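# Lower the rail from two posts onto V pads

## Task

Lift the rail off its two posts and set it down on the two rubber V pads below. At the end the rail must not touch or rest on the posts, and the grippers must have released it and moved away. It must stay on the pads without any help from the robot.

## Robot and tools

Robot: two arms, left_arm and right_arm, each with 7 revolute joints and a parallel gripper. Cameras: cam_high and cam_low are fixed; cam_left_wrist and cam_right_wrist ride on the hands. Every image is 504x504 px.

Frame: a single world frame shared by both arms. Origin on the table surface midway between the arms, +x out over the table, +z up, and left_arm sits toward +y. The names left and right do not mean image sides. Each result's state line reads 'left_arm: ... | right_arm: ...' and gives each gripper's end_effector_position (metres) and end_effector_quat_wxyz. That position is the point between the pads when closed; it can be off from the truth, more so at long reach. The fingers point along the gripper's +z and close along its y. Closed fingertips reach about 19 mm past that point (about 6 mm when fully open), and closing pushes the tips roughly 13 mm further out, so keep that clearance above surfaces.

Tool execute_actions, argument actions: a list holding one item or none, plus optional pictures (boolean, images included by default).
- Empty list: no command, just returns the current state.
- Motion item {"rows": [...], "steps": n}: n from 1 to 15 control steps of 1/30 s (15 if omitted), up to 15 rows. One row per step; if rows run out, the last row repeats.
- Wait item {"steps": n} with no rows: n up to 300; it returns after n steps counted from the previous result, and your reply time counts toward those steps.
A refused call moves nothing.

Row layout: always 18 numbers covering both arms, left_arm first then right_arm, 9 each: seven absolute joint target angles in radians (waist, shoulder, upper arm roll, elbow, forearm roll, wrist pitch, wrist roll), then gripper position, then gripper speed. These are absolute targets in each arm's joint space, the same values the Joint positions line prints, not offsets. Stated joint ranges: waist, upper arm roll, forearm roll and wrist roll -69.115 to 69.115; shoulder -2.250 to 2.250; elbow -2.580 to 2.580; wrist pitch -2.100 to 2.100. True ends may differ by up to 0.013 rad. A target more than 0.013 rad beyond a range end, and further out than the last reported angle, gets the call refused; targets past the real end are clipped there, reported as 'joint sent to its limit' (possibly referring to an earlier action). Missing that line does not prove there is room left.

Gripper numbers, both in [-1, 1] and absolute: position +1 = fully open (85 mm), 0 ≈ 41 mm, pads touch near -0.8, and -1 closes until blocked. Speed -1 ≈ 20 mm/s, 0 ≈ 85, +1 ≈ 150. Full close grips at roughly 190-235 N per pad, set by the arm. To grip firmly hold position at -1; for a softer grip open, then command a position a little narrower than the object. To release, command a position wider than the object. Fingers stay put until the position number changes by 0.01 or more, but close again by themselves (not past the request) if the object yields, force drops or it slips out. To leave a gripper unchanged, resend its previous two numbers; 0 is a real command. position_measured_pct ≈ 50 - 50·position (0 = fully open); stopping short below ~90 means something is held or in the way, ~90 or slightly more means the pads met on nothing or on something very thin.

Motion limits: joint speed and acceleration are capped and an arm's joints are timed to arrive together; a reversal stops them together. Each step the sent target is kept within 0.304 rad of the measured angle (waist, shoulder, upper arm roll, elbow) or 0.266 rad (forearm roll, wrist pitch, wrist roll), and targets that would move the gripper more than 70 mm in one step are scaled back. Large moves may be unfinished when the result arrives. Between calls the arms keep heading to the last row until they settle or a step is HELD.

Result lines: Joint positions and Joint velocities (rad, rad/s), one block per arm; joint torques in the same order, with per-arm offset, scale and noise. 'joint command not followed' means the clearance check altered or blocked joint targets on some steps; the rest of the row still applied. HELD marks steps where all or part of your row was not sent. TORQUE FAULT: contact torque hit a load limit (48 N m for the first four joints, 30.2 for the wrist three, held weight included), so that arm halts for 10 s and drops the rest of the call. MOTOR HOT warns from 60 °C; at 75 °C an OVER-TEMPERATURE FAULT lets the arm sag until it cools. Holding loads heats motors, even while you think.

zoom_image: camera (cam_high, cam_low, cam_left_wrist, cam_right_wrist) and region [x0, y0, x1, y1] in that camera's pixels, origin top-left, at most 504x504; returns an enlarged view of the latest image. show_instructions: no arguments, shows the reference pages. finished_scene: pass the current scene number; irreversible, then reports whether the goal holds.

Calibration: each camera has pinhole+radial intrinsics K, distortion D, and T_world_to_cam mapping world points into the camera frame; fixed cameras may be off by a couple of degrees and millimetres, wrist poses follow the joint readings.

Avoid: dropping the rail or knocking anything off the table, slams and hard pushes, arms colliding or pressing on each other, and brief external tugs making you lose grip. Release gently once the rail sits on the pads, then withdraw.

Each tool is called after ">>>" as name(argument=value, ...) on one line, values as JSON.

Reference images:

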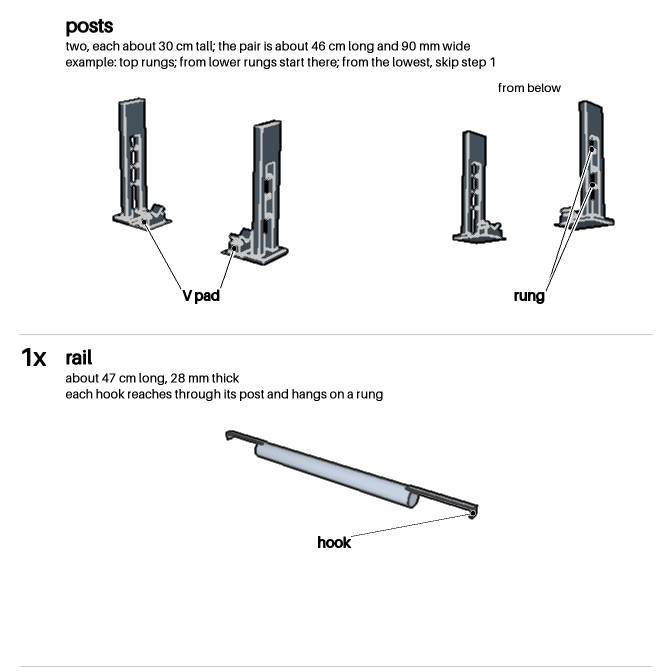

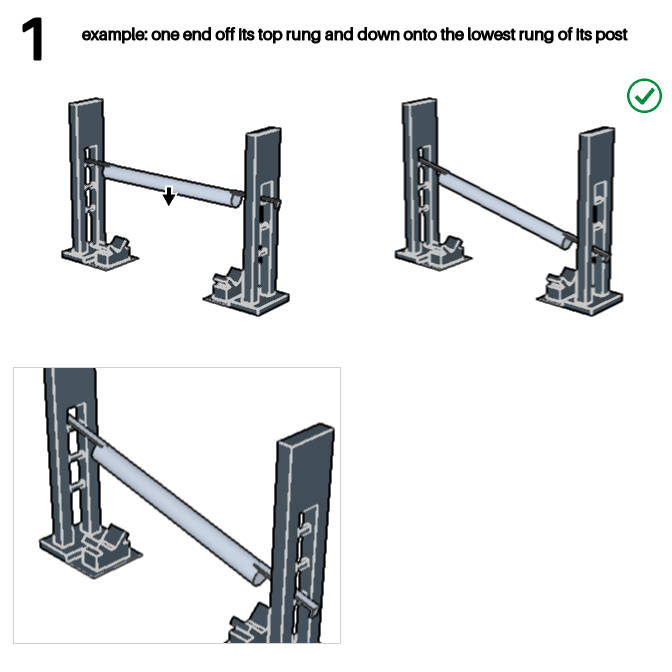

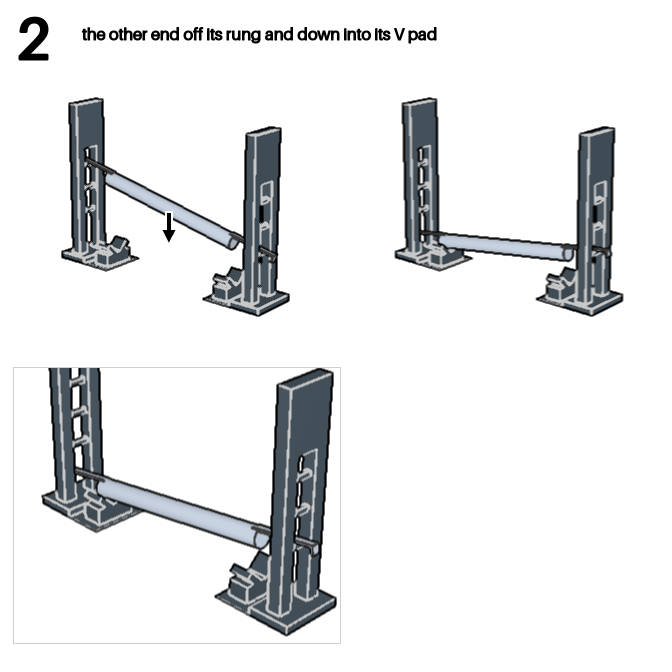

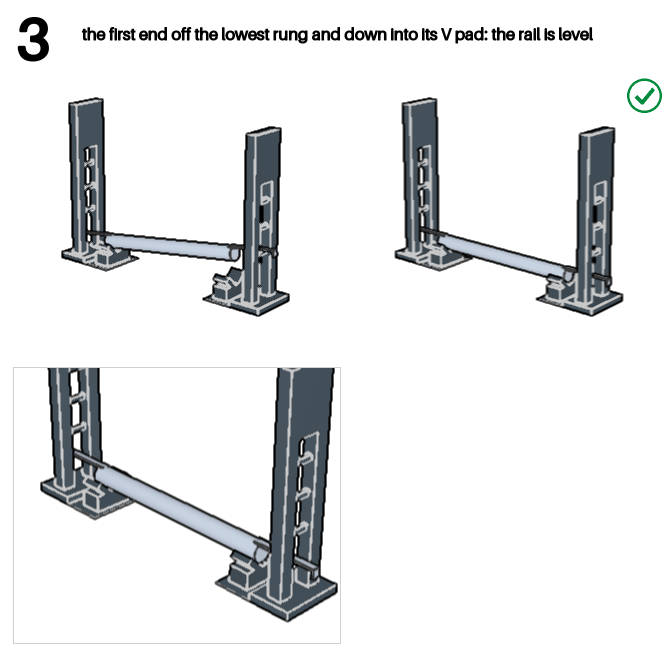

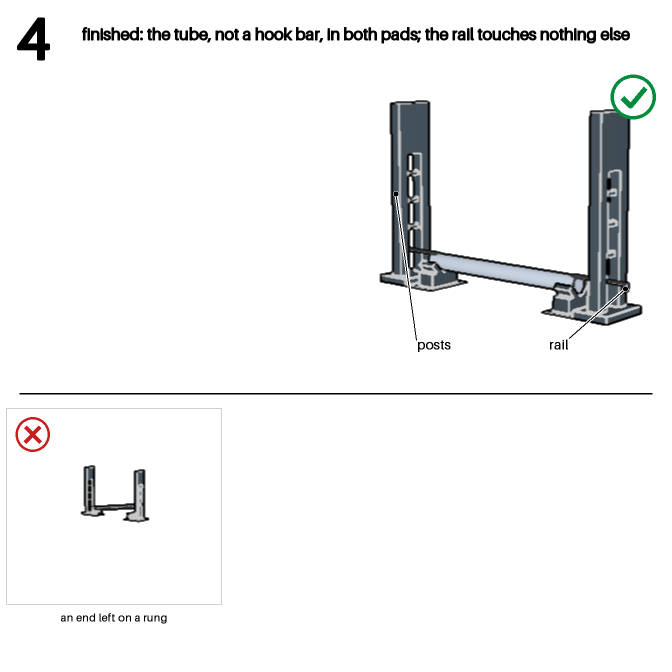

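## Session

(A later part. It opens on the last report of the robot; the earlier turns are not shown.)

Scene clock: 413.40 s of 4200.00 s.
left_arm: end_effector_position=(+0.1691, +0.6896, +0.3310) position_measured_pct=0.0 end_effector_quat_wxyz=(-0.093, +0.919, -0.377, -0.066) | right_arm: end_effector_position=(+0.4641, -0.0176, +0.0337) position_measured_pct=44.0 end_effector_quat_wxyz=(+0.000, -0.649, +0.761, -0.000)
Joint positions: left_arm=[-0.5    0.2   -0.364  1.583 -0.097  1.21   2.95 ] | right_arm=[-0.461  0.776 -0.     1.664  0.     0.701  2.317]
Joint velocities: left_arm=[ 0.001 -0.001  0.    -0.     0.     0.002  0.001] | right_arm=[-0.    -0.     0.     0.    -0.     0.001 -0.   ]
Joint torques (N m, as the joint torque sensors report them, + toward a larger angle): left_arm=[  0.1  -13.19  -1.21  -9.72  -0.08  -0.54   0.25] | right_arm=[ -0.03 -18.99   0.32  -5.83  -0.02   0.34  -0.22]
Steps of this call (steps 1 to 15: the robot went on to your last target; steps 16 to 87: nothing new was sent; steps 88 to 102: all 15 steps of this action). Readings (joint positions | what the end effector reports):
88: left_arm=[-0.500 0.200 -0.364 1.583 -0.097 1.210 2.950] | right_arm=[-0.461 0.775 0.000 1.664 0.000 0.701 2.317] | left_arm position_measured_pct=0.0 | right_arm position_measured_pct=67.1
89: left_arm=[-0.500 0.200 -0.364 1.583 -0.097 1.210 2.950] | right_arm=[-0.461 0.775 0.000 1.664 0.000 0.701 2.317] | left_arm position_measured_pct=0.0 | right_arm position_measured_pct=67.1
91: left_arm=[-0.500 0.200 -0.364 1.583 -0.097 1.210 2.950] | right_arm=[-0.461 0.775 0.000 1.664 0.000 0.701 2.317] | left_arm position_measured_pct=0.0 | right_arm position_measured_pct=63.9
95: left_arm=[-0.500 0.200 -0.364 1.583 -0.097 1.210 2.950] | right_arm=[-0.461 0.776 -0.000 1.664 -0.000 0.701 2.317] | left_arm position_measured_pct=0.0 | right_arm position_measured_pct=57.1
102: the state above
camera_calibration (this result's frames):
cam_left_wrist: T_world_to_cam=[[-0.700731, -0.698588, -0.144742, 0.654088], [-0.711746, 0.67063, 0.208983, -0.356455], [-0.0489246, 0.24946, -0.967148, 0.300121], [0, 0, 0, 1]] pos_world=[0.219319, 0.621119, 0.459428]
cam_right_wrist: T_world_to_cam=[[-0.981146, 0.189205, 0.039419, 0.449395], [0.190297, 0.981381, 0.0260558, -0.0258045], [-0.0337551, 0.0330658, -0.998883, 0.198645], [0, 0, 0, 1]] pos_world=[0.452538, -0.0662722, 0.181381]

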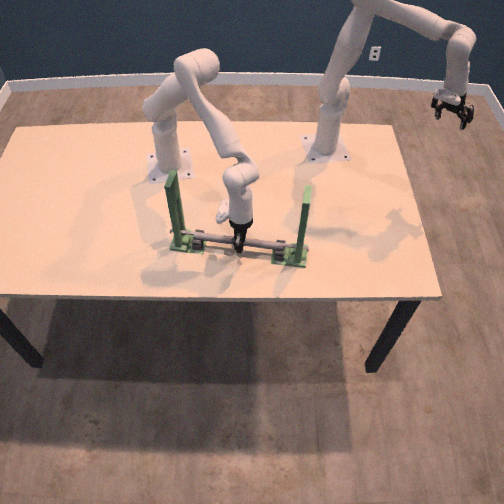

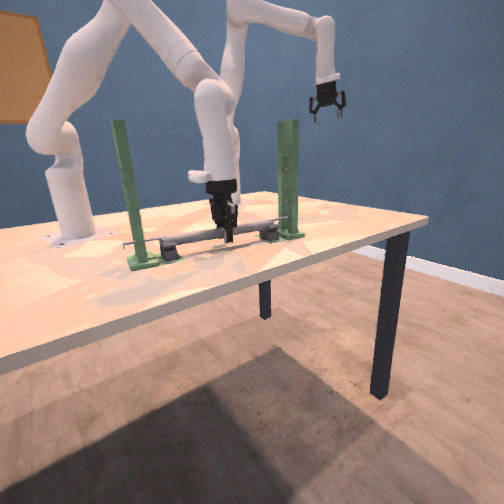

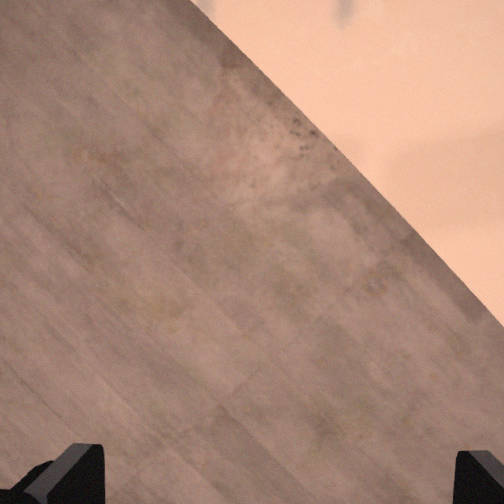

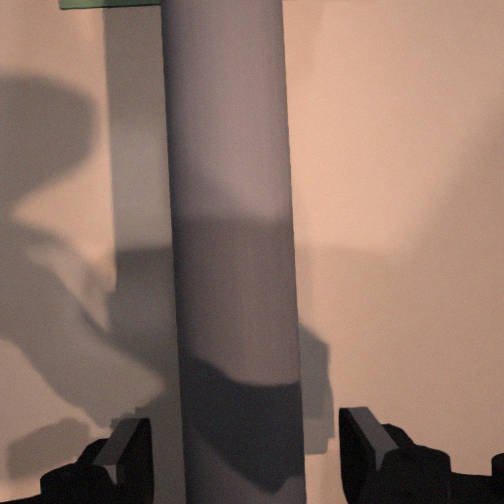

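Released. Go up.

>>> execute_actions(actions=[{"rows":[[-0.5,0.2,-0.364,1.583,-0.097,1.21,2.95,1,0,-0.462,0.69,0,1.63,0,0.82,2.317,0.6,0],[-0.5,0.2,-0.364,1.583,-0.097,1.21,2.95,1,0,-0.462,0.69,0,1.63,0,0.82,2.317,0.6,0],[-0.5,0.2,-0.364,1.583,-0.097,1.21,2.95,1,0,-0.462,0.69,0,1.63,0,0.82,2.317,0.6,0],[-0.5,0.2,-0.364,1.583,-0.097,1.21,2.95,1,0,-0.462,0.69,0,1.63,0,0.82,2.317,0.6,0],[-0.5,0.2,-0.364,1.583,-0.097,1.21,2.95,1,0,-0.462,0.69,0,1.63,0,0.82,2.317,0.6,0],[-0.5,0.2,-0.364,1.583,-0.097,1.21,2.95,1,0,-0.4631,0.5479,0,1.504,0,1.0897,2.316,1,0]],"steps":15}], pictures=false)

>>> execute_actions(actions=[{"rows":[[-0.5,0.2,-0.364,1.583,-0.097,1.21,2.95,1,0,-0.402,0.44,0,1.111,0,1.59,2.343,1,0]],"steps":15}], pictures=false)

>>> execute_actions(actions=[{"steps":30}])

>>> zoom_image(camera="cam_low", region=[110, 190, 310, 280])

>>> zoom_image(camera="cam_high", region=[155, 170, 335, 280])

Scene clock: 420.33 s of 4200.00 s.
left_arm: end_effector_position=(+0.1691, +0.6896, +0.3310) position_measured_pct=0.0 end_effector_quat_wxyz=(-0.093, +0.919, -0.377, -0.066) | right_arm: end_effector_position=(+0.4643, -0.0162, +0.1819) position_measured_pct=1.2 end_effector_quat_wxyz=(-0.000, -0.649, +0.761, -0.000)
Joint positions: left_arm=[-0.5    0.2   -0.364  1.583 -0.097  1.21   2.95 ] | right_arm=[-0.463  0.556  0.     1.509  0.     1.078  2.316]
Joint velocities: left_arm=[ 0.001  0.    -0.002  0.     0.001 -0.001 -0.   ] | right_arm=[-0.001 -0.155  0.001 -0.147  0.001  0.338 -0.002]
Joint torques (N m, as the joint torque sensors report them, + toward a larger angle): left_arm=[  0.44 -13.29  -1.27  -9.92   0.02  -0.43   0.24] | right_arm=[ -0.12 -12.89   0.21  -6.05   0.16   0.29  -0.54]
Steps of this call (steps 1 to 15: the robot went on to your last target; steps 16 to 90: nothing new was sent; then 3.43 s passed at rest; steps 91 to 105: all 15 steps of this action). Readings (joint positions | what the end effector reports):
91: left_arm=[-0.500 0.200 -0.364 1.583 -0.097 1.210 2.950] | right_arm=[-0.461 0.775 -0.000 1.664 0.000 0.702 2.317] | left_arm position_measured_pct=0.0 | right_arm position_measured_pct=25.0
92: left_arm=[-0.500 0.200 -0.364 1.583 -0.097 1.210 2.950] | right_arm=[-0.461 0.769 -0.000 1.663 -0.000 0.709 2.317] | left_arm position_measured_pct=0.0 | right_arm position_measured_pct=24.6
94: left_arm=[-0.500 0.200 -0.364 1.583 -0.097 1.210 2.950] | right_arm=[-0.461 0.740 -0.000 1.652 -0.000 0.746 2.317] | left_arm position_measured_pct=0.0 | right_arm position_measured_pct=21.4
98: left_arm=[-0.500 0.200 -0.364 1.583 -0.097 1.210 2.950] | right_arm=[-0.462 0.668 -0.000 1.613 -0.000 0.855 2.317] | left_arm position_measured_pct=0.0 | right_arm position_measured_pct=17.9
105: the state above

Scene clock: 420.83 s of 4200.00 s.
left_arm: end_effector_position=(+0.1691, +0.6896, +0.3310) position_measured_pct=0.0 end_effector_quat_wxyz=(-0.093, +0.919, -0.377, -0.066) | right_arm: end_effector_position=(+0.4892, -0.0308, +0.3352) position_measured_pct=0.0 end_effector_quat_wxyz=(+0.020, -0.638, +0.770, -0.002)
Joint positions: left_arm=[-0.5    0.2   -0.364  1.583 -0.097  1.21   2.95 ] | right_arm=[-0.41   0.455  0.     1.169  0.     1.478  2.34 ]
Joint velocities: left_arm=[ 0.    -0.     0.001 -0.     0.001 -0.003  0.   ] | right_arm=[ 0.089 -0.162 -0.001 -0.653 -0.     1.213  0.037]
Joint torques (N m, as the joint torque sensors report them, + toward a larger angle): left_arm=[  0.09 -12.84  -0.92  -9.68   0.13  -0.86   0.04] | right_arm=[  0.34 -16.79  -0.05  -9.08   0.35   0.63  -0.22]
Steps of this call (steps 1 to 15: all 15 steps of this action). Readings (joint positions | what the end effector reports):
1: left_arm=[-0.500 0.200 -0.364 1.583 -0.097 1.210 2.950] | right_arm=[-0.462 0.551 -0.000 1.504 -0.000 1.087 2.316] | left_arm position_measured_pct=0.0 | right_arm position_measured_pct=0.4
2: left_arm=[-0.500 0.200 -0.364 1.583 -0.097 1.210 2.950] | right_arm=[-0.460 0.547 -0.000 1.497 -0.000 1.098 2.318] | left_arm position_measured_pct=0.0 | right_arm position_measured_pct=0.4
4: left_arm=[-0.500 0.200 -0.364 1.583 -0.097 1.210 2.950] | right_arm=[-0.453 0.532 -0.001 1.465 -0.000 1.131 2.322] | left_arm position_measured_pct=0.0 | right_arm position_measured_pct=0.0
8: left_arm=[-0.500 0.200 -0.364 1.583 -0.097 1.210 2.950] | right_arm=[-0.435 0.501 0.000 1.356 0.000 1.226 2.329] | left_arm position_measured_pct=0.0 | right_arm position_measured_pct=0.0
15: the state above

Scene clock: 421.83 s of 4200.00 s.
left_arm: end_effector_position=(+0.1691, +0.6896, +0.3310) position_measured_pct=0.0 end_effector_quat_wxyz=(-0.093, +0.919, -0.377, -0.066) | right_arm: end_effector_position=(+0.4771, -0.0443, +0.3604) position_measured_pct=0.0 end_effector_quat_wxyz=(+0.000, -0.636, +0.772, -0.000)
Joint positions: left_arm=[-0.5    0.2   -0.364  1.583 -0.097  1.21   2.95 ] | right_arm=[-0.402  0.44   0.     1.111  0.     1.59   2.343]
Joint velocities: left_arm=[ 0.     0.     0.001 -0.    -0.001 -0.    -0.001] | right_arm=[-0.001 -0.001 -0.    -0.002 -0.001  0.     0.001]
Joint torques (N m, as the joint torque sensors report them, + toward a larger angle): left_arm=[  0.49 -13.32  -1.08  -9.4    0.11  -0.67   0.16] | right_arm=[ -0.29 -17.03   0.38  -9.13   0.16   0.42  -0.33]
Steps of this call (steps 1 to 30: the robot went on to your last target). Readings (joint positions | what the end effector reports):
1: left_arm=[-0.500 0.200 -0.364 1.583 -0.097 1.210 2.950] | right_arm=[-0.408 0.449 0.000 1.149 0.000 1.516 2.341] | left_arm position_measured_pct=0.0 | right_arm position_measured_pct=0.0
2: left_arm=[-0.500 0.200 -0.364 1.583 -0.097 1.210 2.950] | right_arm=[-0.405 0.445 0.000 1.133 0.000 1.548 2.342] | left_arm position_measured_pct=0.0 | right_arm position_measured_pct=0.0
4: left_arm=[-0.500 0.200 -0.364 1.583 -0.097 1.210 2.950] | right_arm=[-0.403 0.440 0.000 1.115 0.000 1.583 2.343] | left_arm position_measured_pct=0.0 | right_arm position_measured_pct=0.0
8: left_arm=[-0.500 0.200 -0.364 1.583 -0.097 1.210 2.950] | right_arm=[-0.402 0.439 0.000 1.111 0.000 1.590 2.343] | left_arm position_measured_pct=0.0 | right_arm position_measured_pct=0.0
30: the state above
All arms were judged still, so your last target was given up. Only a new action makes them travel on or press farther. Fingers that are still opening or closing keep moving.
camera_calibration (this result's frames):
cam_left_wrist: T_world_to_cam=[[-0.700731, -0.698588, -0.144742, 0.654088], [-0.711746, 0.67063, 0.208983, -0.356454], [-0.0489245, 0.24946, -0.967148, 0.300121], [0, 0, 0, 1]] pos_world=[0.219319, 0.621119, 0.459428]
cam_right_wrist: T_world_to_cam=[[-0.974335, 0.22166, 0.039219, 0.452658], [0.222759, 0.97452, 0.0262633, -0.0264827], [-0.0323982, 0.0343256, -0.998885, 0.525723], [0, 0, 0, 1]] pos_world=[0.463972, -0.0925742, 0.50808]

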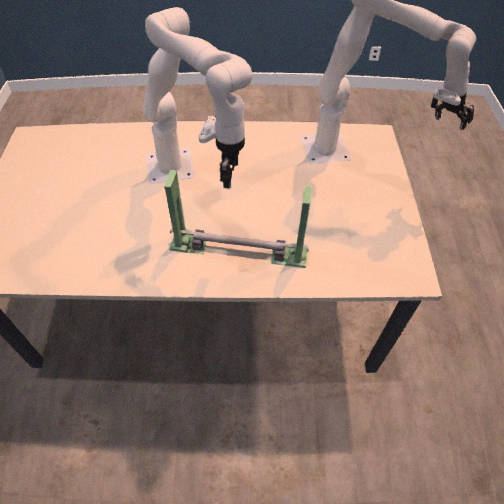

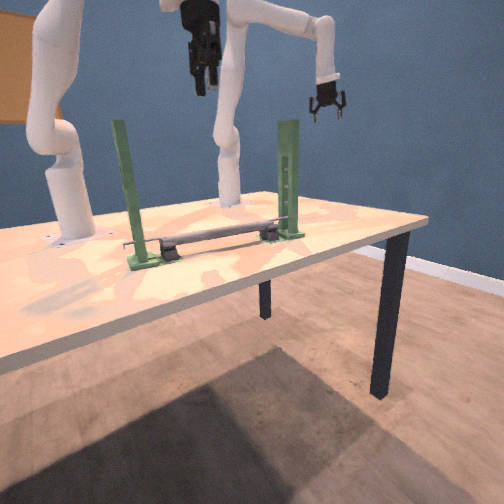

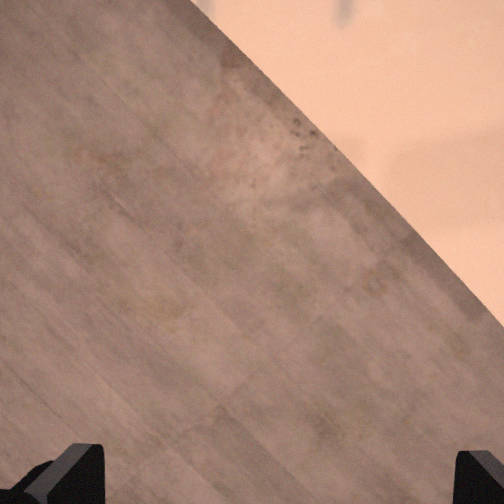

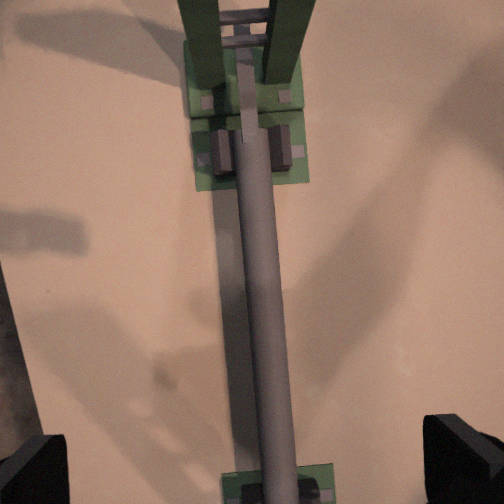

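Region (110, 190, 310, 280) of cam_low's 504x504 image, scaled by 2.520, with more detail than that image has; it fills the top 227 rows of this view, and the rest is white.

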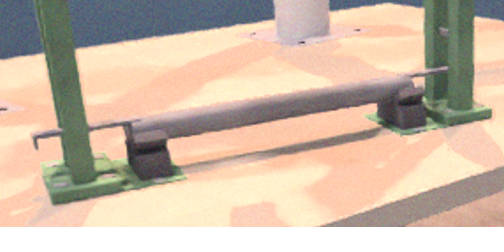

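Region (155, 170, 335, 280) of cam_high's 504x504 image, scaled by 2.800, with more detail than that image has.

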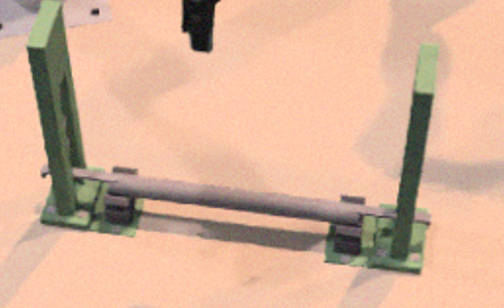

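>>> zoom_image(camera="cam_high", region=[265, 225, 325, 275])

>>> zoom_image(camera="cam_low", region=[245, 195, 315, 250])

Region (265, 225, 325, 275) of cam_high's 504x504 image, scaled by 8.400, with more detail than that image has.

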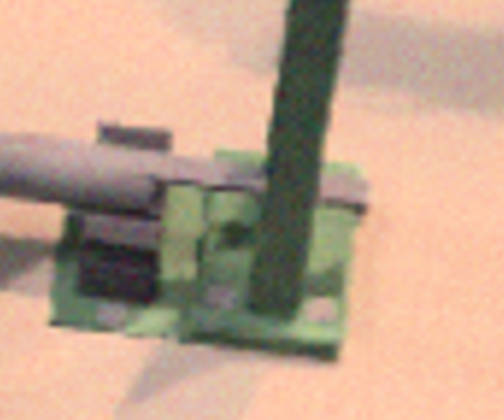

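Region (245, 195, 315, 250) of cam_low's 504x504 image, scaled by 7.200, with more detail than that image has; it fills the top 396 rows of this view, and the rest is white.

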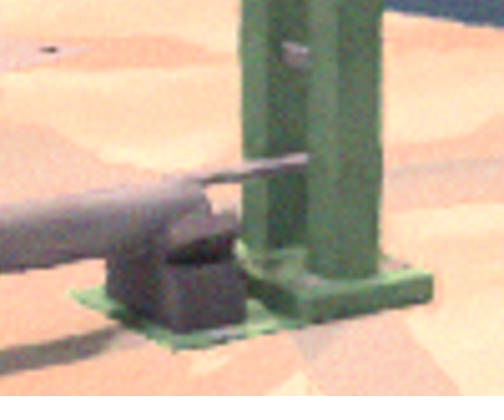

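Clear on both ends.

>>> finished_scene(scene=1)

The scene is finished: the task was done.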